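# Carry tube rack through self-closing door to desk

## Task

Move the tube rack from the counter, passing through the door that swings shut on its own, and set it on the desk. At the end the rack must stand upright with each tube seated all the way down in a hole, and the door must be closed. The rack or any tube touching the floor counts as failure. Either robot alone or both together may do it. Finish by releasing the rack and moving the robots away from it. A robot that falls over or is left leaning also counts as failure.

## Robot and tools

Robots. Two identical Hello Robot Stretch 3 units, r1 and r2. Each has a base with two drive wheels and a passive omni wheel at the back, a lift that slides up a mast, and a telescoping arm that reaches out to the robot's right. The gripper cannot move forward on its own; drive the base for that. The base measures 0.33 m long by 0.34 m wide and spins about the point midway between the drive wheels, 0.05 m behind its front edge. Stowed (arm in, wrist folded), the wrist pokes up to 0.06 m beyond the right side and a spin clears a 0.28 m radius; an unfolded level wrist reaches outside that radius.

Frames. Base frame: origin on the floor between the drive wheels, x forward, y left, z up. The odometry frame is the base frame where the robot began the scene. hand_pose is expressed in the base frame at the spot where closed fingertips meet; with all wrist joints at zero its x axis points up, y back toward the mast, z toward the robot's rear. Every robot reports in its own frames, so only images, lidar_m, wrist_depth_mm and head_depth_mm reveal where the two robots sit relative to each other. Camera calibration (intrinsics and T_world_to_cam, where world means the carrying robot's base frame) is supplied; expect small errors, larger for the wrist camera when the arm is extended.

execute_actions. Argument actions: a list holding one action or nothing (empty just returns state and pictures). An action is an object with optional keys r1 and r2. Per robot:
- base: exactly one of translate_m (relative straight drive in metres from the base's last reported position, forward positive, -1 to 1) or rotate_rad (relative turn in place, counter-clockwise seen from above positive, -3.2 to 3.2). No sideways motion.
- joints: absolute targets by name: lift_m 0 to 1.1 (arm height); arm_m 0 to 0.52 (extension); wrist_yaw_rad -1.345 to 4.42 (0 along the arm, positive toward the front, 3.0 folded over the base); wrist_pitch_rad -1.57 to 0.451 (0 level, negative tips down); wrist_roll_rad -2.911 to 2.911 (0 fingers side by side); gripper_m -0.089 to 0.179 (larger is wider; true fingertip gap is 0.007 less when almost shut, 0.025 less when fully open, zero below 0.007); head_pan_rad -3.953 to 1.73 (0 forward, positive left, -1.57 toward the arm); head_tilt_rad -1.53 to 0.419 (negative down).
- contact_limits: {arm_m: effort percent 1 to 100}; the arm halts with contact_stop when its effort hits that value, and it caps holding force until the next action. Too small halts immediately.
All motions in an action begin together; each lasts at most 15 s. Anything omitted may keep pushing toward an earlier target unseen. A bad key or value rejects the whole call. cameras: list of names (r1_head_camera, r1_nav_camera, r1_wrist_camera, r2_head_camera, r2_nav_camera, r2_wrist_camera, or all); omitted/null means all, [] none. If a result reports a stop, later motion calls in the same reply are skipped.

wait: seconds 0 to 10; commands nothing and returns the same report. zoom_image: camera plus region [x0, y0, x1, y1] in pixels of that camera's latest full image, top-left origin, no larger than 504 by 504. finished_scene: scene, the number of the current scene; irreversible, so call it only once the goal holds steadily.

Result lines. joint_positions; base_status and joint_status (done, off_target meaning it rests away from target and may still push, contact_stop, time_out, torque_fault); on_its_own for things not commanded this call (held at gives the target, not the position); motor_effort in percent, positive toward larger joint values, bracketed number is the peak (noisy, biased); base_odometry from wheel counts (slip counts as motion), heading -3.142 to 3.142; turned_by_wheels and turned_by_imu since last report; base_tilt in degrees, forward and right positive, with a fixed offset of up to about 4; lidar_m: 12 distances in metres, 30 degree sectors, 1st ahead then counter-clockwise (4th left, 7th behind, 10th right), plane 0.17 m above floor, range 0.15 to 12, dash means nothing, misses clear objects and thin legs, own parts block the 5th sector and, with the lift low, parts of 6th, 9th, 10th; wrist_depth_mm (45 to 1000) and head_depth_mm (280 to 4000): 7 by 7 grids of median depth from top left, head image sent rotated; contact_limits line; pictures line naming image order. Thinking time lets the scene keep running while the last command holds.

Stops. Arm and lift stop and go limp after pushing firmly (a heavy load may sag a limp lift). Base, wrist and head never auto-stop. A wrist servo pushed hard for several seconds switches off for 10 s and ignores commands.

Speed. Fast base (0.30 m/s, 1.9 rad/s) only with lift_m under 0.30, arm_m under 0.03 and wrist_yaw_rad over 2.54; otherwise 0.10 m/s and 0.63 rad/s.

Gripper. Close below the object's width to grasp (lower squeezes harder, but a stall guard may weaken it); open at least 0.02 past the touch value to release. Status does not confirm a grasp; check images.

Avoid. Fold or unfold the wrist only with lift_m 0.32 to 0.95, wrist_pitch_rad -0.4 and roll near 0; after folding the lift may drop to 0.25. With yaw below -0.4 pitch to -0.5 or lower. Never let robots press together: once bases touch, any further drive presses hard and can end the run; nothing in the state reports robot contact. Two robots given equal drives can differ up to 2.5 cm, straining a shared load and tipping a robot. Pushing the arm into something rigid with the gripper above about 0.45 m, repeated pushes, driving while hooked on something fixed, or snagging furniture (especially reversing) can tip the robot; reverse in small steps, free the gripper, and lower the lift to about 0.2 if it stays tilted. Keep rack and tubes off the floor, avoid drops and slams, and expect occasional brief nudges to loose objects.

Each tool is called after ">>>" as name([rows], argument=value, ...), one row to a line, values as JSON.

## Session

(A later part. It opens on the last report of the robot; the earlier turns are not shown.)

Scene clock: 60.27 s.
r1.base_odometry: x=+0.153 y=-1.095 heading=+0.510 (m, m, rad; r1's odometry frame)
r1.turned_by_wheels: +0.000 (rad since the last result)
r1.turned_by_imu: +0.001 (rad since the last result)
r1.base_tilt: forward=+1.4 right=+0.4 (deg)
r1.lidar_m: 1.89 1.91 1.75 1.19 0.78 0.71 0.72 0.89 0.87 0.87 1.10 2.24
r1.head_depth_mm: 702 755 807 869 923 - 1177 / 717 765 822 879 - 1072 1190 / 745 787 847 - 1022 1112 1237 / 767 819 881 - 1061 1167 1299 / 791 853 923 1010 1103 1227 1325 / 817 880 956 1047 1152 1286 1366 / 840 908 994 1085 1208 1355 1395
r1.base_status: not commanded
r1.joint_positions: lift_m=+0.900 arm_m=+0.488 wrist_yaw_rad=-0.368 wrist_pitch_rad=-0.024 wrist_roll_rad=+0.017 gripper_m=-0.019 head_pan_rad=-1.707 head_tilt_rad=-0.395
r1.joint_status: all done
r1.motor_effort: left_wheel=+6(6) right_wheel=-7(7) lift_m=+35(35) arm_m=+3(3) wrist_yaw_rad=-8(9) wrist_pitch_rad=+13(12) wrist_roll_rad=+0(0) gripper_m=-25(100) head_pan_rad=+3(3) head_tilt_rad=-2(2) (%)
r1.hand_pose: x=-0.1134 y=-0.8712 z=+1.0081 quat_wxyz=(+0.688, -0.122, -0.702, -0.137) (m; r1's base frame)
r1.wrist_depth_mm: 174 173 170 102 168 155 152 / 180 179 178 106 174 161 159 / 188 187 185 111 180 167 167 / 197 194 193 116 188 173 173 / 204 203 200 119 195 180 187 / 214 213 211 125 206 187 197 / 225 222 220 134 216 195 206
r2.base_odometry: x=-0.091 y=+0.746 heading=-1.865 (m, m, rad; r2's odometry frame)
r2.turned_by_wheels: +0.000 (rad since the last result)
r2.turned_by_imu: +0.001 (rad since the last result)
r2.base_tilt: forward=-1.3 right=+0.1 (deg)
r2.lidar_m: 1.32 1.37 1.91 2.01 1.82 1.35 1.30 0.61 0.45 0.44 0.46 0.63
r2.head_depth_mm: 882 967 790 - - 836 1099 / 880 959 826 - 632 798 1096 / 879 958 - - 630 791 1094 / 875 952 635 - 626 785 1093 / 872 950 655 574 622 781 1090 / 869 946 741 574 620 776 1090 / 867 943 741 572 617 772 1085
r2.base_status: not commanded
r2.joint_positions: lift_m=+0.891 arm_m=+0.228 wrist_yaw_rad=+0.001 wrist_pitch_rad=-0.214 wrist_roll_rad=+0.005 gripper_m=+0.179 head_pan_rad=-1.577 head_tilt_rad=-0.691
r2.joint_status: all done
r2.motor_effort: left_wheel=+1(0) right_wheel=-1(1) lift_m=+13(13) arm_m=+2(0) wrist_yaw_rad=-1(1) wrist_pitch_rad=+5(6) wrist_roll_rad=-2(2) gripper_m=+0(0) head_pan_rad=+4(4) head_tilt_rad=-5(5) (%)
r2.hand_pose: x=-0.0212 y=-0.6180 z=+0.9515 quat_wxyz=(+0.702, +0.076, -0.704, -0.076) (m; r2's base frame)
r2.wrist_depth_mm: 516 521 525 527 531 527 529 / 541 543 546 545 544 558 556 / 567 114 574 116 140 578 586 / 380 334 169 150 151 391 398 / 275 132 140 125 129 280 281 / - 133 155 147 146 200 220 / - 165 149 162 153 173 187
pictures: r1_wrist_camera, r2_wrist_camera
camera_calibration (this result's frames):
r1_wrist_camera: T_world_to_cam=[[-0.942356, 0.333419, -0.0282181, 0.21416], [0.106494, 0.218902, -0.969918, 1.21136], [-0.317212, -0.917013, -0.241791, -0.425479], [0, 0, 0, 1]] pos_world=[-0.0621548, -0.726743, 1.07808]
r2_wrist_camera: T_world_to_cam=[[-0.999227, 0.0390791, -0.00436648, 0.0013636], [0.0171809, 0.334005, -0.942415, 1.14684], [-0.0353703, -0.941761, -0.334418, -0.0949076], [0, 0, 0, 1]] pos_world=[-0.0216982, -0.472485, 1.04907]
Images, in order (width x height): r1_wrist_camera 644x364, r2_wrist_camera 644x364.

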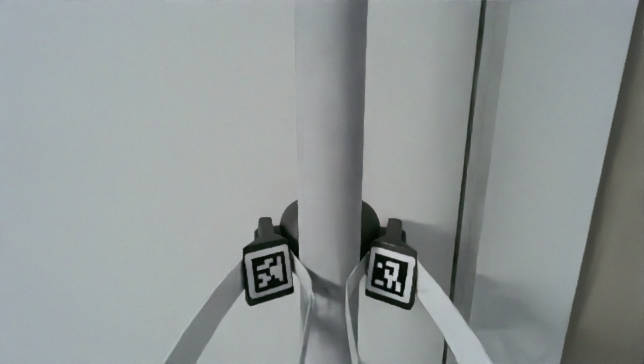

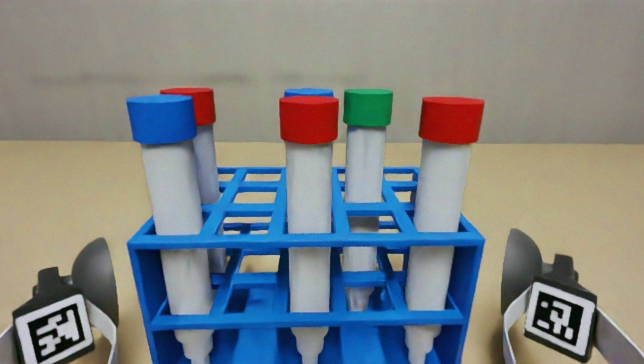

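>>> execute_actions([
  {"r1":{"base":{"translate_m":0.025},"joints":{"arm_m":0.45}},"r2":{"joints":{"lift_m":0.883}}},
], cameras=[])

>>> execute_actions([
  {"r1":{"base":{"translate_m":0.035},"joints":{"arm_m":0.395}},"r2":{"joints":{"gripper_m":0.09}}},
], cameras=["r1_wrist_camera","r2_wrist_camera"])

Scene clock: 66.03 s.
r1.base_odometry: x=+0.175 y=-1.083 heading=+0.510 (m, m, rad; r1's odometry frame)
r1.turned_by_wheels: +0.000 (rad since the last result)
r1.turned_by_imu: +0.000 (rad since the last result)
r1.base_tilt: forward=+1.4 right=+0.4 (deg)
r1.lidar_m: 1.87 1.90 1.74 1.24 0.81 0.73 0.74 0.92 0.88 0.85 1.09 2.26
r1.head_depth_mm: 707 757 815 876 935 - 1195 / 709 761 825 885 - 1086 1206 / 715 752 811 - 985 1081 1222 / 743 795 855 - 1030 1126 1264 / 770 826 895 984 1074 1195 1318 / 797 861 938 1026 1133 1270 1361 / 828 894 976 1080 1199 1348 1408
r1.base_status: done
r1.joint_positions: lift_m=+0.900 arm_m=+0.450 wrist_yaw_rad=-0.381 wrist_pitch_rad=-0.023 wrist_roll_rad=+0.017 gripper_m=-0.019 head_pan_rad=-1.707 head_tilt_rad=-0.395
r1.joint_status: all done
r1.motor_effort: left_wheel=-1(9) right_wheel=+1(10) lift_m=+35(35) arm_m=-4(8) wrist_yaw_rad=+0(8) wrist_pitch_rad=+12(13) wrist_roll_rad=+0(0) gripper_m=-21(24) head_pan_rad=+4(3) head_tilt_rad=-1(2) (%)
r1.hand_pose: x=-0.1164 y=-0.8327 z=+1.0084 quat_wxyz=(+0.687, -0.127, -0.702, -0.141) (m; r1's base frame)
r1.wrist_depth_mm: 182 180 175 105 168 193 203 / 189 185 183 109 176 200 211 / 197 194 189 113 181 208 220 / 206 202 197 118 188 216 229 / 216 212 206 122 194 228 237 / 226 220 217 127 202 239 251 / 236 232 225 174 215 250 263
r2.base_odometry: x=-0.091 y=+0.746 heading=-1.865 (m, m, rad; r2's odometry frame)
r2.turned_by_wheels: +0.000 (rad since the last result)
r2.turned_by_imu: +0.001 (rad since the last result)
r2.base_tilt: forward=-1.2 right=+0.1 (deg)
r2.lidar_m: 1.32 1.37 1.90 1.99 1.80 1.35 1.31 0.61 0.45 0.44 0.46 0.63
r2.head_depth_mm: 884 964 758 - - 850 1099 / 878 960 826 - 633 799 1099 / 879 957 - - 629 793 1098 / 874 949 635 - 627 786 1093 / 873 951 649 574 623 781 1091 / 871 945 744 572 620 774 1089 / 866 942 741 571 616 773 1084
r2.base_status: not commanded
r2.joint_positions: lift_m=+0.884 arm_m=+0.228 wrist_yaw_rad=+0.001 wrist_pitch_rad=-0.214 wrist_roll_rad=+0.005 gripper_m=+0.179 head_pan_rad=-1.577 head_tilt_rad=-0.691
r2.joint_status: all done
r2.motor_effort: left_wheel=+1(1) right_wheel=-1(1) lift_m=+13(12) arm_m=+3(3) wrist_yaw_rad=-1(1) wrist_pitch_rad=+6(6) wrist_roll_rad=-2(2) gripper_m=+0(1) head_pan_rad=+3(3) head_tilt_rad=-5(5) (%)
r2.hand_pose: x=-0.0212 y=-0.6180 z=+0.9444 quat_wxyz=(+0.702, +0.076, -0.704, -0.076) (m; r2's base frame)
r2.wrist_depth_mm: 514 520 523 525 529 521 528 / 543 540 542 136 544 560 562 / 565 116 537 117 142 552 579 / 361 313 155 135 145 374 375 / 261 128 160 130 132 252 269 / - 132 150 137 138 191 209 / - 156 158 158 154 164 177
pictures: none
No camera images: the call's "cameras" was empty. Leave "cameras" out to get every camera's image.

Scene clock: 67.57 s.
r1.base_odometry: x=+0.206 y=-1.066 heading=+0.510 (m, m, rad; r1's odometry frame)
r1.turned_by_wheels: +0.000 (rad since the last result)
r1.turned_by_imu: +0.000 (rad since the last result)
r1.base_tilt: forward=+1.4 right=+0.4 (deg)
r1.lidar_m: 1.83 1.89 1.72 1.29 0.84 0.76 0.77 0.96 0.81 0.80 1.08 2.29
r1.head_depth_mm: 715 764 823 887 946 - - / 655 710 814 893 - 1119 1217 / 672 697 748 - 915 1004 1131 / 701 753 812 - 977 1067 1193 / 732 790 857 934 1034 1148 1292 / 769 830 904 998 1104 1231 1351 / 809 877 964 1063 1182 1343 1399
r1.base_status: done
r1.joint_positions: lift_m=+0.900 arm_m=+0.395 wrist_yaw_rad=-0.384 wrist_pitch_rad=-0.023 wrist_roll_rad=+0.017 gripper_m=-0.019 head_pan_rad=-1.707 head_tilt_rad=-0.395
r1.joint_status: all done
r1.motor_effort: left_wheel=-1(10) right_wheel=+2(13) lift_m=+35(35) arm_m=-4(6) wrist_yaw_rad=+3(17) wrist_pitch_rad=+12(12) wrist_roll_rad=+0(0) gripper_m=-22(22) head_pan_rad=+3(3) head_tilt_rad=-3(2) (%)
r1.hand_pose: x=-0.1171 y=-0.7774 z=+1.0082 quat_wxyz=(+0.687, -0.128, -0.701, -0.142) (m; r1's base frame)
r1.wrist_depth_mm: 194 187 180 104 166 251 265 / 203 196 187 109 171 260 275 / 213 205 194 112 179 275 284 / 223 215 203 117 185 287 296 / 234 223 214 123 191 303 307 / 247 234 223 127 197 323 321 / 260 247 230 136 211 337 337
r2.base_odometry: x=-0.091 y=+0.746 heading=-1.865 (m, m, rad; r2's odometry frame)
r2.turned_by_wheels: +0.000 (rad since the last result)
r2.turned_by_imu: +0.000 (rad since the last result)
r2.base_tilt: forward=-1.2 right=+0.1 (deg)
r2.lidar_m: 1.32 1.37 1.90 1.95 1.78 1.34 1.30 0.61 0.45 0.44 0.46 0.63
r2.head_depth_mm: 885 966 758 - - 852 1096 / 881 959 827 - 633 797 1097 / 880 953 - - 630 791 1092 / 877 952 609 - 625 786 1095 / 874 950 646 575 622 781 1095 / 868 945 741 573 619 776 1087 / 869 942 739 572 617 771 1089
r2.base_status: not commanded
r2.joint_positions: lift_m=+0.884 arm_m=+0.228 wrist_yaw_rad=+0.001 wrist_pitch_rad=-0.215 wrist_roll_rad=+0.005 gripper_m=+0.091 head_pan_rad=-1.577 head_tilt_rad=-0.691
r2.joint_status: all done
r2.motor_effort: left_wheel=+1(1) right_wheel=-1(1) lift_m=+14(13) arm_m=+2(3) wrist_yaw_rad=-1(1) wrist_pitch_rad=+6(6) wrist_roll_rad=-2(2) gripper_m=-20(100) head_pan_rad=+3(3) head_tilt_rad=-6(4) (%)
r2.hand_pose: x=-0.0212 y=-0.6179 z=+0.9443 quat_wxyz=(+0.702, +0.076, -0.704, -0.076) (m; r2's base frame)
r2.wrist_depth_mm: 524 516 534 530 529 532 529 / 544 541 548 135 540 548 552 / 559 467 530 118 140 540 572 / 357 314 153 143 144 374 375 / 261 130 160 130 131 253 266 / 204 130 143 137 139 136 208 / - 153 158 159 155 163 171
pictures: r1_wrist_camera, r2_wrist_camera
camera_calibration (this result's frames):
r1_wrist_camera: T_world_to_cam=[[-0.936976, 0.348253, -0.0281997, 0.191472], [0.109784, 0.216828, -0.970017, 1.19019], [-0.331697, -0.911979, -0.241395, -0.33877], [0, 0, 0, 1]] pos_world=[-0.0636283, -0.633698, 1.07813]
r2_wrist_camera: T_world_to_cam=[[-0.999227, 0.039084, -0.00433933, 0.00130707], [0.0171842, 0.334731, -0.942157, 1.14025], [-0.0353708, -0.941503, -0.335143, -0.0964148], [0, 0, 0, 1]] pos_world=[-0.0216985, -0.472502, 1.04199]
Images, in order (width x height): r1_wrist_camera 644x364, r2_wrist_camera 644x364.

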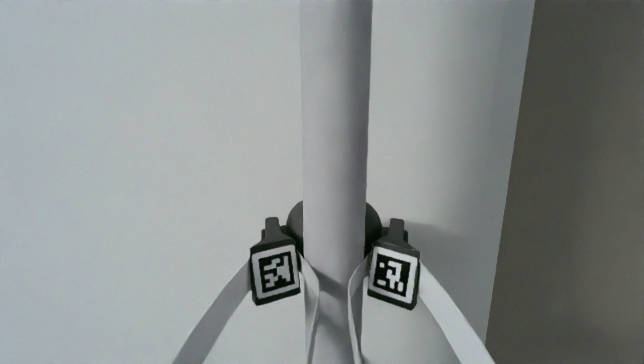

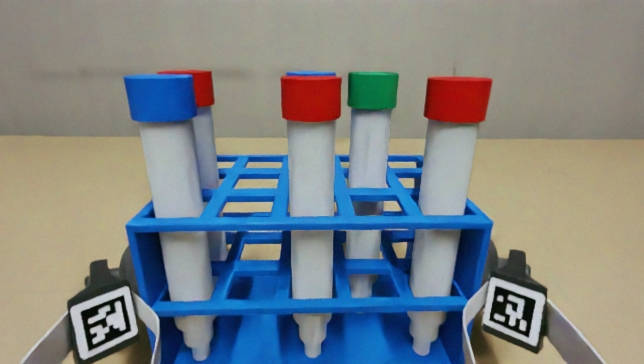

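>>> execute_actions([
  {"r1":{"base":{"translate_m":0.041},"joints":{"arm_m":0.339}},"r2":{"joints":{"lift_m":0.92}}},
], cameras=["r2_wrist_camera"])

>>> execute_actions([
  {"r1":{"base":{"translate_m":0.066},"joints":{"arm_m":0.268}},"r2":{"joints":{"arm_m":0.0}}},
], cameras=["r2_wrist_camera"])

Scene clock: 72.47 s.
r1.base_odometry: x=+0.241 y=-1.046 heading=+0.510 (m, m, rad; r1's odometry frame)
r1.turned_by_wheels: +0.000 (rad since the last result)
r1.turned_by_imu: +0.000 (rad since the last result)
r1.base_tilt: forward=+1.4 right=+0.3 (deg)
r1.lidar_m: 1.79 1.87 1.71 1.35 0.88 0.81 0.81 1.00 0.73 0.74 1.08 2.33
r1.head_depth_mm: 736 784 836 902 960 - - / 597 642 697 907 - 1124 1241 / 629 639 712 745 859 933 1031 / 661 711 767 - 942 1010 1127 / 702 759 819 898 995 1103 1245 / 744 807 881 971 1078 1208 1323 / 793 867 948 1054 1178 1343 1405
r1.base_status: done
r1.joint_positions: lift_m=+0.900 arm_m=+0.339 wrist_yaw_rad=-0.384 wrist_pitch_rad=-0.024 wrist_roll_rad=+0.017 gripper_m=-0.019 head_pan_rad=-1.707 head_tilt_rad=-0.395
r1.joint_status: all done
r1.motor_effort: left_wheel=-1(9) right_wheel=+2(14) lift_m=+35(35) arm_m=-4(7) wrist_yaw_rad=+3(16) wrist_pitch_rad=+12(13) wrist_roll_rad=+0(0) gripper_m=-21(23) head_pan_rad=+3(3) head_tilt_rad=-1(2) (%)
r1.hand_pose: x=-0.1171 y=-0.7214 z=+1.0081 quat_wxyz=(+0.687, -0.127, -0.701, -0.142) (m; r1's base frame)
r1.wrist_depth_mm: 214 200 186 104 164 158 328 / 223 208 193 108 169 164 336 / 233 217 201 112 175 346 349 / 249 230 212 118 181 363 366 / 260 239 221 122 187 379 378 / 278 253 235 127 192 398 395 / 293 267 239 136 208 415 423
r2.base_odometry: x=-0.091 y=+0.746 heading=-1.865 (m, m, rad; r2's odometry frame)
r2.turned_by_wheels: +0.000 (rad since the last result)
r2.turned_by_imu: +0.001 (rad since the last result)
r2.base_tilt: forward=-1.3 right=+0.0 (deg)
r2.lidar_m: 1.32 1.37 1.91 1.92 1.75 1.35 1.31 0.61 0.45 0.44 0.46 0.63
r2.head_depth_mm: 884 967 830 - 636 803 1098 / 880 971 - 553 618 798 1099 / 877 971 - 543 630 792 1096 / 874 951 - 541 625 787 1094 / 874 950 661 575 622 781 1092 / 870 947 742 572 618 776 1088 / 865 941 739 571 616 773 1083
r2.base_status: not commanded
r2.joint_positions: lift_m=+0.919 arm_m=+0.228 wrist_yaw_rad=+0.001 wrist_pitch_rad=-0.226 wrist_roll_rad=+0.005 gripper_m=+0.091 head_pan_rad=-1.577 head_tilt_rad=-0.691
r2.joint_status: all done
r2.motor_effort: left_wheel=+1(1) right_wheel=-1(1) lift_m=+42(44) arm_m=+3(2) wrist_yaw_rad=-1(1) wrist_pitch_rad=+10(10) wrist_roll_rad=-2(2) gripper_m=-19(20) head_pan_rad=+3(3) head_tilt_rad=-5(4) (%)
r2.hand_pose: x=-0.0212 y=-0.6171 z=+0.9771 quat_wxyz=(+0.701, +0.080, -0.704, -0.080) (m; r2's base frame)
r2.wrist_depth_mm: 519 519 521 528 530 526 522 / 554 553 547 542 541 558 559 / 581 570 566 148 147 582 597 / 440 410 150 149 150 456 459 / 322 130 134 132 135 312 330 / 263 131 144 138 138 136 259 / - 141 160 160 154 205 214
pictures: r2_wrist_camera
camera_calibration (this result's frames):
r2_wrist_camera: T_world_to_cam=[[-0.999227, 0.0391299, -0.00388874, 0.00100198], [0.0171698, 0.345196, -0.938374, 1.17367], [-0.0353761, -0.937715, -0.345601, -0.0720138], [0, 0, 0, 1]] pos_world=[-0.0216981, -0.472714, 1.07646]
Images, in order (width x height): r2_wrist_camera 644x364.

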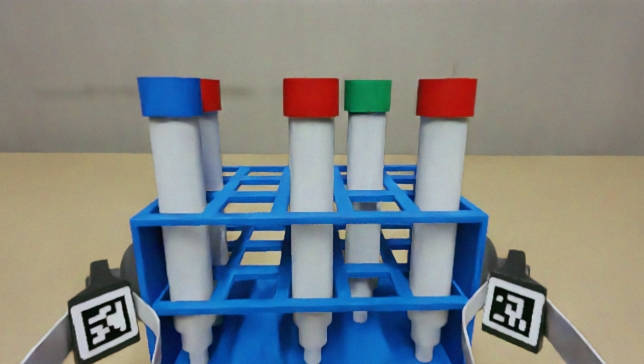

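Scene clock: 75.37 s.
r1.base_odometry: x=+0.299 y=-1.013 heading=+0.510 (m, m, rad; r1's odometry frame)
r1.turned_by_wheels: +0.000 (rad since the last result)
r1.turned_by_imu: +0.000 (rad since the last result)
r1.base_tilt: forward=+1.4 right=+0.4 (deg)
r1.lidar_m: 1.73 1.84 1.68 1.45 0.94 0.87 0.87 1.03 0.65 0.67 1.09 2.29
r1.head_depth_mm: 525 822 870 939 989 - 1252 / 542 575 615 659 - 810 1257 / 578 599 647 678 - 856 939 / 617 663 717 767 - 954 1052 / 664 718 782 854 952 1056 1195 / 721 786 861 947 1062 1202 1329 / 786 863 956 1066 1213 1393 1404
r1.base_status: done
r1.joint_positions: lift_m=+0.900 arm_m=+0.268 wrist_yaw_rad=-0.387 wrist_pitch_rad=-0.025 wrist_roll_rad=+0.017 gripper_m=-0.019 head_pan_rad=-1.707 head_tilt_rad=-0.395
r1.joint_status: all done
r1.motor_effort: left_wheel=-1(7) right_wheel=+2(13) lift_m=+35(35) arm_m=-4(5) wrist_yaw_rad=+5(14) wrist_pitch_rad=+13(13) wrist_roll_rad=+0(0) gripper_m=-22(23) head_pan_rad=+3(3) head_tilt_rad=-2(1) (%)
r1.hand_pose: x=-0.1179 y=-0.6500 z=+1.0079 quat_wxyz=(+0.686, -0.128, -0.701, -0.144) (m; r1's base frame)
r1.wrist_depth_mm: 246 219 196 104 162 150 408 / 260 232 205 109 167 154 426 / 274 242 214 112 172 161 440 / 296 255 223 118 179 168 462 / 313 271 236 122 182 175 474 / 336 285 251 127 187 496 504 / 359 304 255 136 202 519 516
r2.base_odometry: x=-0.091 y=+0.746 heading=-1.865 (m, m, rad; r2's odometry frame)
r2.turned_by_wheels: +0.000 (rad since the last result)
r2.turned_by_imu: +0.001 (rad since the last result)
r2.base_tilt: forward=-1.2 right=+0.0 (deg)
r2.lidar_m: 1.32 1.38 1.91 1.85 1.72 1.35 1.31 0.61 0.45 0.44 0.46 0.63
r2.head_depth_mm: 882 970 756 582 - - - / 881 961 754 599 - - - / 876 954 752 433 - - - / 876 954 747 425 - - 1094 / 871 948 745 434 623 782 1092 / 870 946 741 592 619 775 1090 / 866 944 741 572 618 771 1089
r2.base_status: not commanded
r2.joint_positions: lift_m=+0.919 arm_m=+0.002 wrist_yaw_rad=+0.001 wrist_pitch_rad=-0.227 wrist_roll_rad=+0.004 gripper_m=+0.091 head_pan_rad=-1.577 head_tilt_rad=-0.691
r2.joint_status: all done
joint sent to its limit — the command would take r2.arm_m past its lower limit, so that joint was sent only as far as its limit.
r2.motor_effort: left_wheel=+1(0) right_wheel=-1(1) lift_m=+42(42) arm_m=-2(7) wrist_yaw_rad=+0(1) wrist_pitch_rad=+11(11) wrist_roll_rad=-2(2) gripper_m=-19(19) head_pan_rad=+3(3) head_tilt_rad=-4(6) (%)
r2.hand_pose: x=-0.0213 y=-0.3916 z=+0.9769 quat_wxyz=(+0.702, +0.080, -0.704, -0.080) (m; r2's base frame)
r2.wrist_depth_mm: 732 737 712 719 720 743 737 / 777 747 747 749 771 762 763 / 705 570 577 147 148 751 758 / 443 411 150 149 150 457 463 / 320 131 134 132 135 315 335 / 264 130 144 138 138 136 259 / - 141 159 160 154 224 225
pictures: r2_wrist_camera
camera_calibration (this result's frames):
r2_wrist_camera: T_world_to_cam=[[-0.999222, 0.0393388, -0.00295015, -0.00875787], [0.0163909, 0.345985, -0.938097, 1.09567], [-0.0358829, -0.937415, -0.34636, 0.140188], [0, 0, 0, 1]] pos_world=[-0.0216798, -0.247327, 1.07638]
Images, in order (width x height): r2_wrist_camera 644x364.

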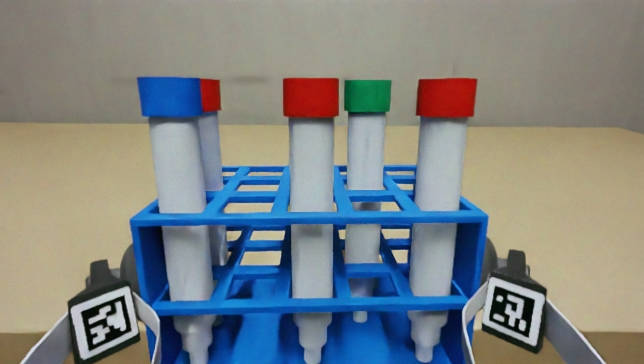

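>>> execute_actions([
  {"r1":{"base":{"translate_m":0.074},"joints":{"arm_m":0.203}},"r2":{"base":{"rotate_rad":1.36},"joints":{"wrist_pitch_rad":-0.09,"head_pan_rad":0.3,"head_tilt_rad":-0.6}}},
], cameras=[])

>>> execute_actions([
  {"r1":{"base":{"translate_m":0.088},"joints":{"arm_m":0.147}},"r2":{"base":{"translate_m":0.45},"joints":{"wrist_yaw_rad":0.45}}},
], cameras=[])

>>> execute_actions([
  {"r1":{"base":{"translate_m":0.103},"joints":{"arm_m":0.098}},"r2":{"base":{"translate_m":0.45},"joints":{"wrist_yaw_rad":0.9}}},
], cameras=["r1_nav_camera","r2_nav_camera","r2_wrist_camera"])

Scene clock: 84.17 s.
r1.base_odometry: x=+0.364 y=-0.977 heading=+0.510 (m, m, rad; r1's odometry frame)
r1.turned_by_wheels: +0.000 (rad since the last result)
r1.turned_by_imu: +0.000 (rad since the last result)
r1.base_tilt: forward=+1.4 right=+0.4 (deg)
r1.lidar_m: 1.78 1.81 1.66 1.57 1.02 0.93 0.94 1.06 0.58 0.62 1.16 1.82
r1.head_depth_mm: 461 489 532 598 1050 - 1303 / 496 522 560 598 - 708 789 / 537 566 602 628 - - 861 / 587 628 678 736 - - 995 / 647 697 759 834 936 1046 1181 / 717 783 863 963 1083 1231 1348 / 812 897 998 1130 1307 1473 1403
r1.base_status: done
r1.joint_positions: lift_m=+0.900 arm_m=+0.203 wrist_yaw_rad=-0.383 wrist_pitch_rad=-0.025 wrist_roll_rad=+0.017 gripper_m=-0.019 head_pan_rad=-1.707 head_tilt_rad=-0.395
r1.joint_status: all done
r1.motor_effort: left_wheel=-1(1) right_wheel=+2(9) lift_m=+35(35) arm_m=-3(8) wrist_yaw_rad=+3(5) wrist_pitch_rad=+13(13) wrist_roll_rad=+0(0) gripper_m=-21(22) head_pan_rad=+3(3) head_tilt_rad=-1(2) (%)
r1.hand_pose: x=-0.1170 y=-0.5853 z=+1.0079 quat_wxyz=(+0.687, -0.127, -0.701, -0.142) (m; r1's base frame)
r1.wrist_depth_mm: 305 249 212 104 159 142 486 / 327 264 220 108 165 146 505 / 353 278 231 112 170 151 526 / 372 295 241 118 176 158 544 / 407 316 256 122 178 164 579 / 446 338 277 127 181 172 604 / 486 367 274 136 198 406 639
r2.base_odometry: x=-0.091 y=+0.746 heading=-0.505 (m, m, rad; r2's odometry frame)
r2.turned_by_wheels: +1.360 (rad since the last result)
r2.turned_by_imu: +1.373 (rad since the last result)
r2.base_tilt: forward=-1.2 right=+0.1 (deg)
r2.lidar_m: 2.71 1.78 1.46 1.31 0.79 0.49 0.44 0.44 0.53 1.00 1.32 1.59
r2.head_depth_mm: 2238 2470 2741 2197 1740 1419 1206 / 2252 2496 2726 2195 1722 1422 1204 / 2247 2535 2724 2191 1722 1417 1200 / 2277 2536 2725 2192 1722 1415 1200 / 1691 2504 2690 2063 1714 1417 1201 / 2249 2555 2782 2078 1713 1406 1200 / 2253 2562 2772 2162 1704 1407 1196
r2.base_status: done
r2.joint_positions: lift_m=+0.919 arm_m=+0.002 wrist_yaw_rad=+0.001 wrist_pitch_rad=-0.126 wrist_roll_rad=+0.004 gripper_m=+0.091 head_pan_rad=+0.293 head_tilt_rad=-0.606
r2.joint_status: all done
r2.motor_effort: left_wheel=-1(5) right_wheel=+2(3) lift_m=+42(42) arm_m=-2(2) wrist_yaw_rad=+0(0) wrist_pitch_rad=+15(18) wrist_roll_rad=-2(2) gripper_m=-20(19) head_pan_rad=+3(42) head_tilt_rad=+3(17) (%)
r2.hand_pose: x=-0.0213 y=-0.3985 z=+1.0018 quat_wxyz=(+0.705, +0.045, -0.707, -0.045) (m; r2's base frame)
r2.wrist_depth_mm: 896 909 946 - - - 941 / 895 938 - - - - 967 / 921 960 - 142 147 - 967 / 918 - 149 149 150 664 668 / - 130 133 131 135 448 428 / - 130 144 137 138 136 354 / - 141 161 160 154 517 367
pictures: none
No camera images: the call's "cameras" was empty. Leave "cameras" out to get every camera's image.

Scene clock: 89.63 s.
r1.base_odometry: x=+0.440 y=-0.934 heading=+0.510 (m, m, rad; r1's odometry frame)
r1.turned_by_wheels: +0.000 (rad since the last result)
r1.turned_by_imu: +0.000 (rad since the last result)
r1.base_tilt: forward=+1.4 right=+0.4 (deg)
r1.lidar_m: 1.28 1.78 1.63 1.64 1.10 1.01 1.02 1.09 0.51 0.57 1.23 2.14
r1.head_depth_mm: 423 442 469 501 537 - - / 463 432 508 547 569 635 674 / 513 545 582 623 - - - / 573 616 664 720 809 - 1025 / 653 706 770 849 948 1084 1222 / 753 826 920 1031 1185 1363 1399 / 894 1003 1105 1229 1377 1546 1394
r1.base_status: done
r1.joint_positions: lift_m=+0.900 arm_m=+0.147 wrist_yaw_rad=-0.388 wrist_pitch_rad=-0.024 wrist_roll_rad=+0.017 gripper_m=-0.019 head_pan_rad=-1.707 head_tilt_rad=-0.395
r1.joint_status: all done
r1.motor_effort: left_wheel=-2(6) right_wheel=+4(8) lift_m=+35(35) arm_m=-3(9) wrist_yaw_rad=+6(12) wrist_pitch_rad=+12(13) wrist_roll_rad=+0(0) gripper_m=-22(22) head_pan_rad=+3(3) head_tilt_rad=-3(1) (%)
r1.hand_pose: x=-0.1182 y=-0.5288 z=+1.0080 quat_wxyz=(+0.686, -0.129, -0.701, -0.144) (m; r1's base frame)
r1.wrist_depth_mm: 407 295 231 105 156 137 129 / 444 315 242 109 164 141 577 / 487 340 253 113 169 145 606 / 535 358 263 118 176 149 628 / 601 388 285 122 175 153 669 / 674 409 317 128 176 158 709 / 728 454 297 136 197 164 742
r2.base_odometry: x=+0.303 y=+0.529 heading=-0.505 (m, m, rad; r2's odometry frame)
r2.turned_by_wheels: +0.000 (rad since the last result)
r2.turned_by_imu: +0.001 (rad since the last result)
r2.base_tilt: forward=-1.2 right=+0.1 (deg)
r2.lidar_m: 2.27 1.28 1.47 1.39 1.40 0.98 0.88 0.88 1.06 1.23 1.24 1.48
r2.head_depth_mm: 1864 2076 2343 2187 1724 1425 1208 / 1863 2095 2354 2189 1716 1427 1202 / 1891 2100 2362 2196 1717 1422 1195 / 1889 2109 2358 2189 1716 1419 1197 / 1919 2104 2338 2113 1666 1411 1199 / 1179 2100 2372 2172 1636 1412 1194 / 1851 2140 2420 2166 1650 1410 1192
r2.base_status: done
r2.joint_positions: lift_m=+0.919 arm_m=+0.002 wrist_yaw_rad=+0.448 wrist_pitch_rad=-0.126 wrist_roll_rad=+0.004 gripper_m=+0.091 head_pan_rad=+0.293 head_tilt_rad=-0.606
r2.joint_status: all done
r2.motor_effort: left_wheel=-2(2) right_wheel=+2(4) lift_m=+42(42) arm_m=-2(2) wrist_yaw_rad=+2(4) wrist_pitch_rad=+14(15) wrist_roll_rad=-2(2) gripper_m=-19(19) head_pan_rad=+3(3) head_tilt_rad=+3(3) (%)
r2.hand_pose: x=+0.0874 y=-0.3737 z=+1.0018 quat_wxyz=(+0.697, +0.201, -0.679, +0.113) (m; r2's base frame)
r2.wrist_depth_mm: - - 985 944 888 836 822 / - - - 933 901 872 845 / - - - 143 145 905 868 / - - 149 149 149 923 892 / - 130 133 132 134 940 941 / - 130 144 137 138 136 958 / - 140 160 160 154 - 986
pictures: none
No camera images: the call's "cameras" was empty. Leave "cameras" out to get every camera's image.

Scene clock: 95.10 s.
r1.base_odometry: x=+0.530 y=-0.884 heading=+0.510 (m, m, rad; r1's odometry frame)
r1.turned_by_wheels: +0.000 (rad since the last result)
r1.turned_by_imu: +0.000 (rad since the last result)
r1.base_tilt: forward=+1.4 right=+0.4 (deg)
r1.lidar_m: 0.80 1.74 1.59 1.60 1.21 1.11 1.12 1.13 0.46 0.55 1.29 2.05
r1.head_depth_mm: 397 408 435 458 480 - - / 445 383 417 495 529 - - / 507 536 572 614 641 - - / 589 631 679 740 824 - - / 702 764 839 933 1037 1197 1327 / 869 966 1092 1212 1350 1523 1401 / 996 1080 1176 1294 1437 1578 1395
r1.base_status: done
r1.joint_positions: lift_m=+0.900 arm_m=+0.098 wrist_yaw_rad=-0.389 wrist_pitch_rad=-0.023 wrist_roll_rad=+0.017 gripper_m=-0.019 head_pan_rad=-1.707 head_tilt_rad=-0.395
r1.joint_status: all done
r1.motor_effort: left_wheel=-2(7) right_wheel=+4(9) lift_m=+35(35) arm_m=-3(8) wrist_yaw_rad=+7(22) wrist_pitch_rad=+12(13) wrist_roll_rad=+0(0) gripper_m=-23(25) head_pan_rad=+3(3) head_tilt_rad=-2(2) (%)
r1.hand_pose: x=-0.1185 y=-0.4797 z=+1.0082 quat_wxyz=(+0.686, -0.130, -0.701, -0.144) (m; r1's base frame)
r1.wrist_depth_mm: 645 394 262 104 154 133 117 / 667 425 276 109 163 136 121 / 707 455 291 114 169 140 125 / 751 499 306 118 174 144 131 / 796 544 332 121 172 148 754 / 810 609 372 126 174 152 782 / 847 696 346 136 197 152 844
r2.base_odometry: x=+0.697 y=+0.311 heading=-0.505 (m, m, rad; r2's odometry frame)
r2.turned_by_wheels: +0.000 (rad since the last result)
r2.turned_by_imu: +0.001 (rad since the last result)
r2.base_tilt: forward=-1.2 right=+0.1 (deg)
r2.lidar_m: 1.83 0.81 0.83 1.22 1.49 1.48 1.32 1.33 1.27 1.14 1.15 1.37
r2.head_depth_mm: 1498 1652 1876 2035 1727 1417 1209 / 1506 1660 1881 2061 1730 1426 1201 / 1514 1672 1896 2062 1721 1419 1202 / 1522 1682 1909 2080 1713 1412 1204 / 1523 1698 1912 2095 1715 1409 1201 / 1547 1720 1937 2081 1694 1280 1196 / 1546 1688 1878 2003 1657 1231 1194
r2.base_status: done
r2.joint_positions: lift_m=+0.919 arm_m=+0.002 wrist_yaw_rad=+0.898 wrist_pitch_rad=-0.126 wrist_roll_rad=+0.004 gripper_m=+0.091 head_pan_rad=+0.293 head_tilt_rad=-0.606
r2.joint_status: all done
r2.motor_effort: left_wheel=-1(1) right_wheel=+1(5) lift_m=+42(42) arm_m=-1(2) wrist_yaw_rad=+2(5) wrist_pitch_rad=+15(15) wrist_roll_rad=-2(2) gripper_m=-19(19) head_pan_rad=+4(3) head_tilt_rad=+3(3) (%)
r2.hand_pose: x=+0.1750 y=-0.3039 z=+1.0018 quat_wxyz=(+0.654, +0.347, -0.617, +0.265) (m; r2's base frame)
r2.wrist_depth_mm: - - - - 910 771 692 / - - - - 920 799 706 / - - - 146 147 802 723 / - - 149 149 149 850 755 / - 129 134 131 135 837 755 / - 130 144 137 138 136 773 / - 141 160 160 154 945 786
pictures: r1_nav_camera (sideways: a quarter turn counterclockwise sets it upright), r2_nav_camera (sideways: a quarter turn counterclockwise sets it upright), r2_wrist_camera
camera_calibration (this result's frames):
r1_nav_camera: T_world_to_cam=[[-0.0635185, -0.340781, 0.937994, -1.18036], [-0.994502, 0.10002, -0.031007, 0.101385], [-0.0832515, -0.934807, -0.345261, 0.410764], [0, 0, 0, 1]] pos_world=[0.0600496, -0.0284001, 1.25214]
r2_nav_camera: T_world_to_cam=[[0.549628, 0.198524, 0.811478, -1.01725], [0.339653, -0.940551, 0.0000486895, 0.0525345], [0.763247, 0.275594, -0.584382, 0.706147], [0, 0, 0, 1]] pos_world=[0.00229893, 0.0567493, 1.23813]
r2_wrist_camera: T_world_to_cam=[[-0.653356, -0.757019, -0.00693674, -0.114437], [-0.185345, 0.168835, -0.968061, 1.09696], [0.734012, -0.631202, -0.250619, 0.100468], [0, 0, 0, 1]] pos_world=[0.0548035, -0.208421, 1.08631]
Images, in order (width x height): r1_nav_camera 672x504, r2_nav_camera 672x504, r2_wrist_camera 644x364.

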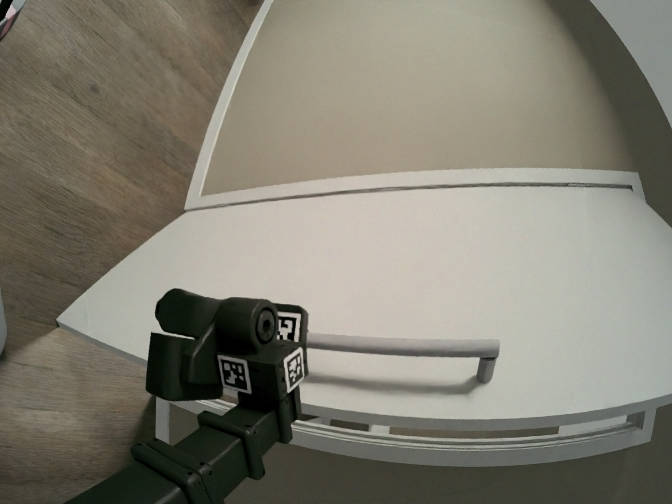

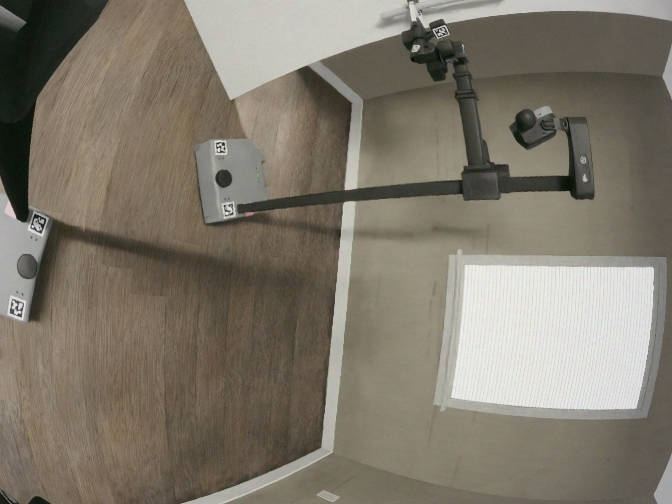

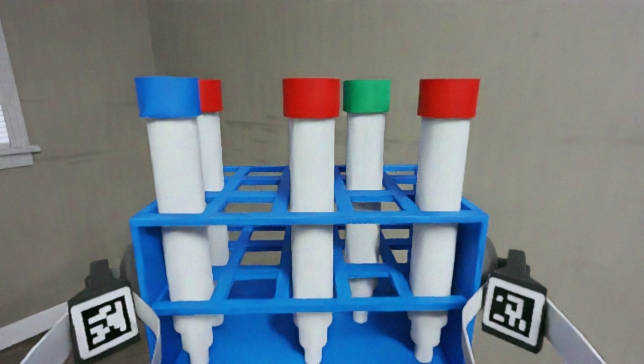

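>>> execute_actions(actions=[])

Scene clock: 104.90 s.
r1.base_odometry: x=+0.530 y=-0.884 heading=+0.510 (m, m, rad; r1's odometry frame)
r1.turned_by_wheels: +0.000 (rad since the last result)
r1.turned_by_imu: +0.000 (rad since the last result)
r1.base_tilt: forward=+1.4 right=+0.4 (deg)
r1.lidar_m: 0.80 1.73 1.59 1.61 1.21 1.11 1.12 1.13 0.46 0.55 1.31 2.04
r1.head_depth_mm: 397 409 435 457 481 - - / 445 383 418 496 531 - - / 507 537 572 613 644 - - / 589 631 681 739 822 - - / 702 765 841 928 1043 1200 1323 / 872 965 1091 1216 1350 1523 1398 / 995 1079 1177 1298 1437 1586 1398
r1.base_status: done
r1.joint_positions: lift_m=+0.900 arm_m=+0.098 wrist_yaw_rad=-0.389 wrist_pitch_rad=-0.023 wrist_roll_rad=+0.017 gripper_m=-0.019 head_pan_rad=-1.707 head_tilt_rad=-0.395
r1.joint_status: all done
r1.motor_effort: left_wheel=-2(7) right_wheel=+4(9) lift_m=+35(35) arm_m=-3(8) wrist_yaw_rad=+7(22) wrist_pitch_rad=+12(13) wrist_roll_rad=+0(0) gripper_m=-23(25) head_pan_rad=+3(3) head_tilt_rad=-2(2) (%)
r1.hand_pose: x=-0.1185 y=-0.4797 z=+1.0082 quat_wxyz=(+0.686, -0.130, -0.701, -0.144) (m; r1's base frame)
r1.wrist_depth_mm: 649 393 263 105 155 133 116 / 688 416 278 108 162 136 121 / 706 452 296 113 170 141 126 / 751 498 309 119 174 144 131 / 774 555 331 122 173 148 760 / 815 609 371 126 175 152 780 / 879 683 346 137 195 152 822
r2.base_odometry: x=+0.697 y=+0.311 heading=-0.505 (m, m, rad; r2's odometry frame)
r2.turned_by_wheels: +0.000 (rad since the last result)
r2.turned_by_imu: +0.002 (rad since the last result)
r2.base_tilt: forward=-1.2 right=+0.1 (deg)
r2.lidar_m: 1.83 0.81 0.83 1.23 1.48 1.47 1.32 1.33 1.28 1.14 1.14 1.37
r2.head_depth_mm: 1496 1655 1864 2049 1730 1422 1208 / 1512 1657 1887 2059 1725 1421 1206 / 1517 1676 1891 2071 1725 1420 1205 / 1516 1684 1901 2088 1710 1417 1202 / 1524 1704 1924 2092 1711 1415 1194 / 1537 1714 1923 2093 1707 1285 1197 / 1554 1692 1865 2013 1649 1235 1190
r2.base_status: done
r2.joint_positions: lift_m=+0.919 arm_m=+0.002 wrist_yaw_rad=+0.898 wrist_pitch_rad=-0.126 wrist_roll_rad=+0.004 gripper_m=+0.091 head_pan_rad=+0.293 head_tilt_rad=-0.606
r2.joint_status: all done
r2.motor_effort: left_wheel=-2(1) right_wheel=+2(5) lift_m=+42(42) arm_m=-2(2) wrist_yaw_rad=+2(5) wrist_pitch_rad=+15(15) wrist_roll_rad=-2(2) gripper_m=-19(19) head_pan_rad=+3(3) head_tilt_rad=+4(3) (%)
r2.hand_pose: x=+0.1750 y=-0.3039 z=+1.0018 quat_wxyz=(+0.654, +0.347, -0.617, +0.265) (m; r2's base frame)
r2.wrist_depth_mm: - - - - 887 775 685 / - - - - 915 802 713 / - - - 146 145 803 716 / - - 149 149 149 834 734 / - 130 133 131 135 817 763 / - 130 144 137 137 136 793 / - 142 160 160 154 935 785
pictures: r1_head_camera (sideways: a quarter turn clockwise sets it upright), r1_nav_camera (sideways: a quarter turn counterclockwise sets it upright), r1_wrist_camera, r2_head_camera (sideways: a quarter turn clockwise sets it upright), r2_nav_camera (sideways: a quarter turn counterclockwise sets it upright), r2_wrist_camera
camera_calibration (this result's frames):
r1_head_camera: T_world_to_cam=[[0.039132, 0.375831, -0.925862, 1.21932], [0.996849, -0.0786658, 0.0101998, -0.0143094], [-0.0690002, -0.923343, -0.377725, 0.44624], [0, 0, 0, 1]] pos_world=[-0.00265928, -0.0473489, 1.29762]
r1_nav_camera: T_world_to_cam=[[-0.0635185, -0.340781, 0.937994, -1.18036], [-0.994502, 0.10002, -0.031007, 0.101385], [-0.0832515, -0.934807, -0.345261, 0.410764], [0, 0, 0, 1]] pos_world=[0.0600496, -0.0284001, 1.25214]
r1_wrist_camera: T_world_to_cam=[[-0.934973, 0.353597, -0.0281957, 0.0893465], [0.111008, 0.216177, -0.970023, 1.12565], [-0.336902, -0.910075, -0.241371, -0.0674992], [0, 0, 0, 1]] pos_world=[-0.06416, -0.33636, 1.07813]
r2_head_camera: T_world_to_cam=[[-0.540527, -0.156965, -0.826554, 1.09824], [-0.270846, 0.962606, -0.00568179, 0.00757404], [0.796538, 0.220798, -0.562828, 0.683076], [0, 0, 0, 1]] pos_world=[0.0515852, 0.0142736, 1.29225]
r2_nav_camera: T_world_to_cam=[[0.549628, 0.198524, 0.811478, -1.01725], [0.339653, -0.940551, 0.0000486895, 0.0525345], [0.763247, 0.275594, -0.584382, 0.706147], [0, 0, 0, 1]] pos_world=[0.00229893, 0.0567493, 1.23813]
r2_wrist_camera: T_world_to_cam=[[-0.653356, -0.757019, -0.00693664, -0.114437], [-0.185345, 0.168835, -0.968061, 1.09696], [0.734012, -0.631202, -0.250619, 0.100468], [0, 0, 0, 1]] pos_world=[0.0548035, -0.208421, 1.08631]
Images, in order (width x height): r1_head_camera 896x504, r1_nav_camera 672x504, r1_wrist_camera 644x364, r2_head_camera 896x504, r2_nav_camera 672x504, r2_wrist_camera 644x364.

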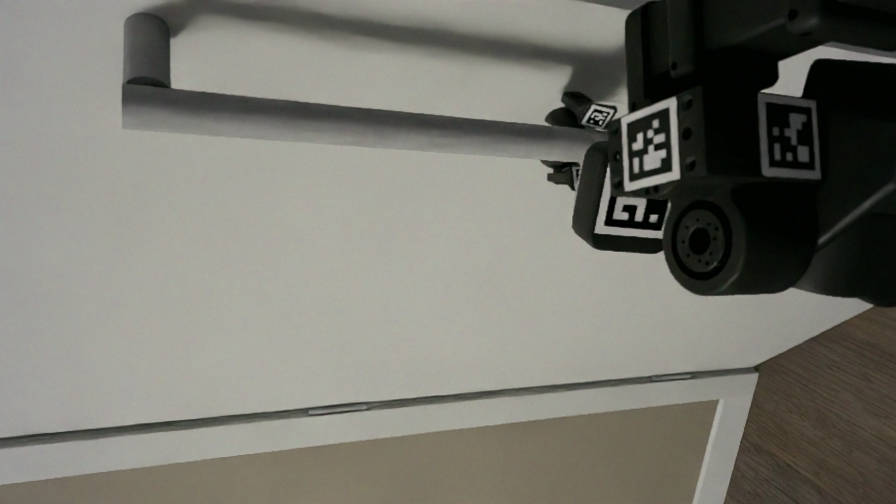

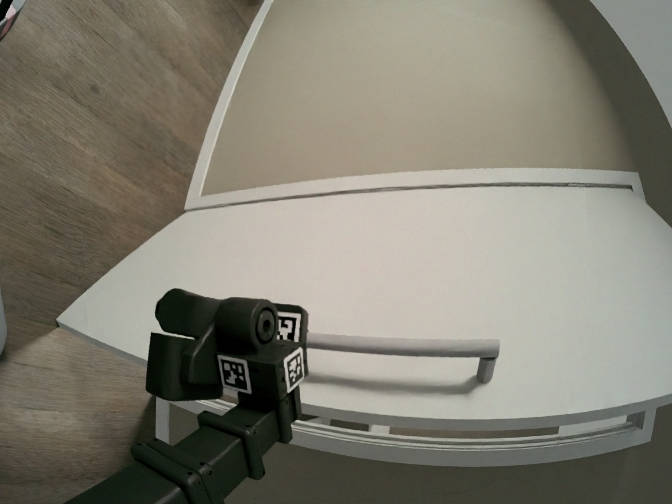

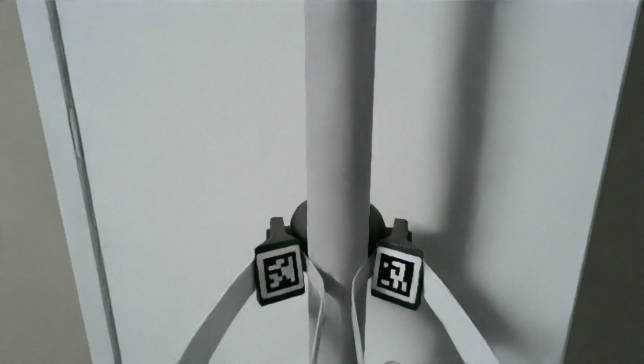

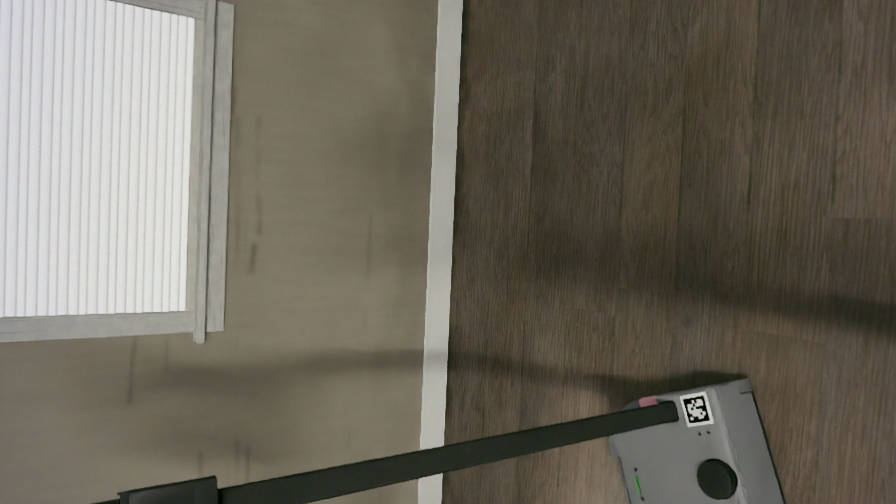

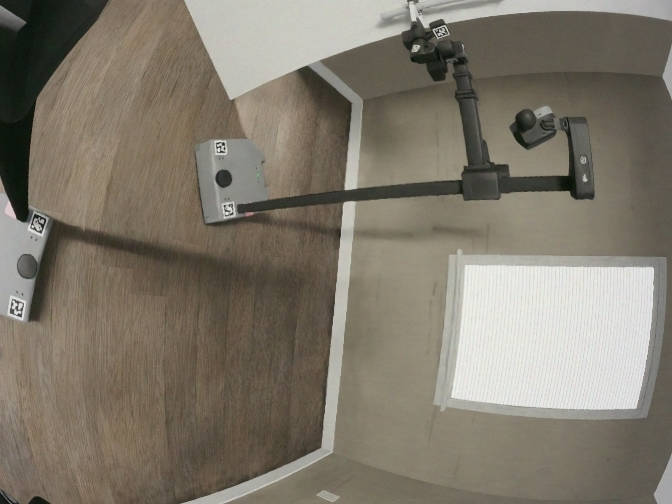

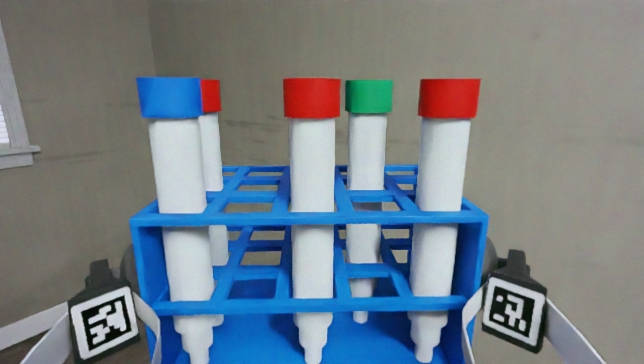

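>>> execute_actions([
  {"r1":{"base":{"translate_m":0.058},"joints":{"arm_m":0.079}},"r2":{"base":{"translate_m":0.9},"joints":{"wrist_yaw_rad":1.3,"head_pan_rad":1.2}}},
], cameras=[])

>>> execute_actions([
  {"r1":{"base":{"translate_m":0.058},"joints":{"arm_m":0.062}},"r2":{"joints":{"wrist_yaw_rad":1.7}}},
], cameras=["r2_nav_camera","r1_wrist_camera"])

Scene clock: 117.53 s.
r1.base_odometry: x=+0.581 y=-0.856 heading=+0.509 (m, m, rad; r1's odometry frame)
r1.turned_by_wheels: +0.000 (rad since the last result)
r1.turned_by_imu: +0.000 (rad since the last result)
r1.base_tilt: forward=+1.4 right=+0.4 (deg)
r1.lidar_m: 2.01 1.71 1.57 0.47 1.27 1.16 1.17 1.16 0.43 0.55 1.33 2.00
r1.head_depth_mm: 391 400 426 446 471 - - / 445 366 397 433 513 - - / 517 548 582 622 663 - - / 617 662 717 774 867 973 - / 764 838 921 1027 1153 1335 1367 / 969 1051 1145 1258 1394 1551 1399 / 1022 1109 1202 1323 1475 1603 1398
r1.base_status: done
r1.joint_positions: lift_m=+0.900 arm_m=+0.079 wrist_yaw_rad=-0.396 wrist_pitch_rad=-0.023 wrist_roll_rad=+0.017 gripper_m=-0.019 head_pan_rad=-1.707 head_tilt_rad=-0.395
r1.joint_status: all done
r1.motor_effort: left_wheel=-2(5) right_wheel=+6(10) lift_m=+35(35) arm_m=-2(7) wrist_yaw_rad=+11(12) wrist_pitch_rad=+12(12) wrist_roll_rad=+0(0) gripper_m=-23(23) head_pan_rad=+3(3) head_tilt_rad=-2(2) (%)
r1.hand_pose: x=-0.1200 y=-0.4600 z=+1.0082 quat_wxyz=(+0.686, -0.132, -0.701, -0.146) (m; r1's base frame)
r1.wrist_depth_mm: 693 474 285 104 155 132 112 / 730 520 301 109 160 135 114 / 748 565 320 113 170 137 119 / 780 618 335 118 174 142 124 / 813 715 371 122 172 145 129 / 829 814 430 126 173 148 149 / 894 893 383 136 197 148 884
r2.base_odometry: x=+1.484 y=-0.124 heading=-0.505 (m, m, rad; r2's odometry frame)
r2.turned_by_wheels: +0.000 (rad since the last result)
r2.turned_by_imu: +0.002 (rad since the last result)
r2.base_tilt: forward=-1.3 right=+0.1 (deg)
r2.lidar_m: 0.95 0.95 1.14 1.65 1.83 2.00 2.21 1.76 1.08 0.96 0.97 1.06
r2.head_depth_mm: 961 1036 1113 1211 1325 1377 1207 / 1064 1152 1261 1385 1525 1423 1208 / 1190 1301 1436 1594 1678 1421 1201 / 1345 1495 1669 1887 1719 1420 1205 / 1537 1725 1920 2093 1716 1414 1197 / 1500 1646 1818 2011 1712 1406 1199 / 1417 1547 1701 1890 1713 1404 1123
r2.base_status: done
r2.joint_positions: lift_m=+0.919 arm_m=+0.002 wrist_yaw_rad=+1.298 wrist_pitch_rad=-0.126 wrist_roll_rad=+0.004 gripper_m=+0.091 head_pan_rad=+1.193 head_tilt_rad=-0.606
r2.joint_status: all done
r2.motor_effort: left_wheel=-2(2) right_wheel=+1(5) lift_m=+42(42) arm_m=-2(2) wrist_yaw_rad=+2(4) wrist_pitch_rad=+15(15) wrist_roll_rad=-2(2) gripper_m=-20(19) head_pan_rad=+3(40) head_tilt_rad=+3(3) (%)
r2.hand_pose: x=+0.2205 y=-0.2150 z=+1.0018 quat_wxyz=(+0.589, +0.463, -0.536, +0.390) (m; r2's base frame)
r2.wrist_depth_mm: 673 737 826 941 - 799 629 / 691 740 858 951 - 781 648 / 717 769 895 146 146 803 655 / 733 776 150 149 149 845 660 / 752 129 134 131 134 791 684 / 794 131 144 137 138 136 699 / 790 141 160 160 154 897 685
pictures: none
No camera images: the call's "cameras" was empty. Leave "cameras" out to get every camera's image.

Scene clock: 119.07 s.
r1.base_odometry: x=+0.632 y=-0.827 heading=+0.509 (m, m, rad; r1's odometry frame)
r1.turned_by_wheels: +0.000 (rad since the last result)
r1.turned_by_imu: +0.000 (rad since the last result)
r1.base_tilt: forward=+1.4 right=+0.3 (deg)
r1.lidar_m: 1.96 1.69 1.55 0.47 1.33 1.22 1.23 1.18 0.41 0.55 1.35 1.94
r1.head_depth_mm: 386 392 418 436 458 473 - / 449 350 376 413 446 - - / 534 565 599 638 696 - - / 663 710 764 833 915 1075 - / 868 954 1061 1192 1315 1476 1403 / 1002 1085 1180 1299 1435 1571 1400 / 1043 1133 1232 1354 1498 1621 1396
r1.base_status: done
r1.joint_positions: lift_m=+0.900 arm_m=+0.062 wrist_yaw_rad=-0.390 wrist_pitch_rad=-0.023 wrist_roll_rad=+0.017 gripper_m=-0.019 head_pan_rad=-1.707 head_tilt_rad=-0.395
r1.joint_status: all done
r1.motor_effort: left_wheel=-1(5) right_wheel=+4(10) lift_m=+35(35) arm_m=-3(8) wrist_yaw_rad=+7(12) wrist_pitch_rad=+12(12) wrist_roll_rad=+1(0) gripper_m=-23(23) head_pan_rad=+3(3) head_tilt_rad=-2(1) (%)
r1.hand_pose: x=-0.1186 y=-0.4437 z=+1.0084 quat_wxyz=(+0.686, -0.130, -0.701, -0.144) (m; r1's base frame)
r1.wrist_depth_mm: 724 638 324 105 156 129 107 / 745 739 343 109 160 132 110 / 778 759 366 113 170 135 112 / 829 830 390 118 177 138 115 / 856 862 426 122 172 142 120 / 906 921 524 127 172 144 126 / 961 933 427 136 196 145 132
r2.base_odometry: x=+1.484 y=-0.124 heading=-0.505 (m, m, rad; r2's odometry frame)
r2.turned_by_wheels: +0.000 (rad since the last result)
r2.turned_by_imu: +0.000 (rad since the last result)
r2.base_tilt: forward=-1.2 right=+0.0 (deg)
r2.lidar_m: 0.95 0.95 1.14 1.65 0.60 2.00 2.20 1.75 1.08 0.96 0.97 1.07
r2.head_depth_mm: 963 1033 1119 1212 1326 1383 1207 / 1064 1151 1257 1376 1524 1419 1209 / 1187 1296 1431 1598 1670 1421 1202 / 1348 1494 1668 1895 1711 1414 1196 / 1535 1719 1920 2090 1723 1413 1200 / 1506 1662 1832 2017 1700 1403 1197 / 1417 1552 1705 1889 1709 1402 1191
r2.base_status: not commanded
r2.joint_positions: lift_m=+0.919 arm_m=+0.002 wrist_yaw_rad=+1.698 wrist_pitch_rad=-0.126 wrist_roll_rad=+0.004 gripper_m=+0.091 head_pan_rad=+1.193 head_tilt_rad=-0.606
r2.joint_status: all done
r2.motor_effort: left_wheel=-2(2) right_wheel=+1(2) lift_m=+42(42) arm_m=-2(2) wrist_yaw_rad=+2(4) wrist_pitch_rad=+14(15) wrist_roll_rad=-2(2) gripper_m=-19(19) head_pan_rad=+4(3) head_tilt_rad=+3(4) (%)
r2.hand_pose: x=+0.2278 y=-0.1155 z=+1.0018 quat_wxyz=(+0.499, +0.560, -0.433, +0.499) (m; r2's base frame)
r2.wrist_depth_mm: 768 780 801 828 839 886 881 / 790 804 823 824 874 916 950 / 818 833 862 124 147 941 904 / 843 846 149 131 149 965 936 / 888 130 133 131 134 - 908 / 938 131 144 137 137 136 925 / 965 141 160 160 155 - 904
pictures: r1_wrist_camera, r2_nav_camera (sideways: a quarter turn counterclockwise sets it upright)
camera_calibration (this result's frames):
r1_wrist_camera: T_world_to_cam=[[-0.934875, 0.353856, -0.0281773, 0.0766452], [0.11086, 0.215634, -0.970161, 1.11789], [-0.337222, -0.910103, -0.240819, -0.0353004], [0, 0, 0, 1]] pos_world=[-0.0641786, -0.300302, 1.07819]
r2_nav_camera: T_world_to_cam=[[0.186188, 0.553928, 0.811479, -1.01503], [0.947866, -0.31867, 0.0000487183, 0.0488244], [0.258621, 0.769164, -0.584382, 0.709224], [0, 0, 0, 1]] pos_world=[-0.0407135, 0.0323021, 1.23813]
Images, in order (width x height): r1_wrist_camera 644x364, r2_nav_camera 672x504.

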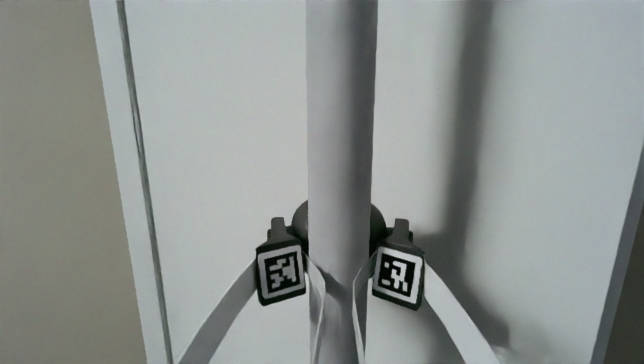

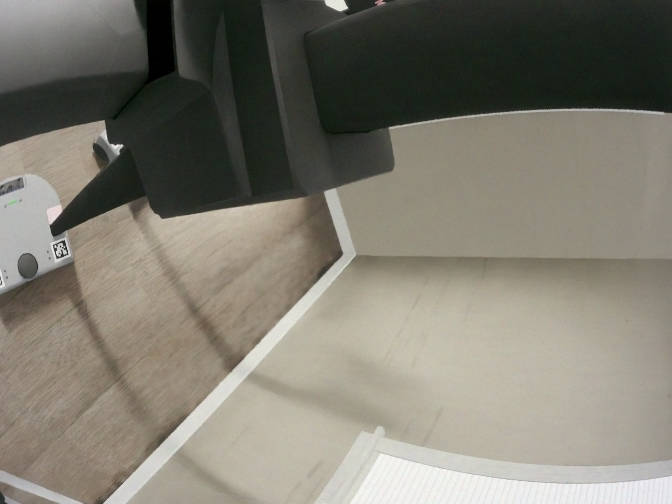

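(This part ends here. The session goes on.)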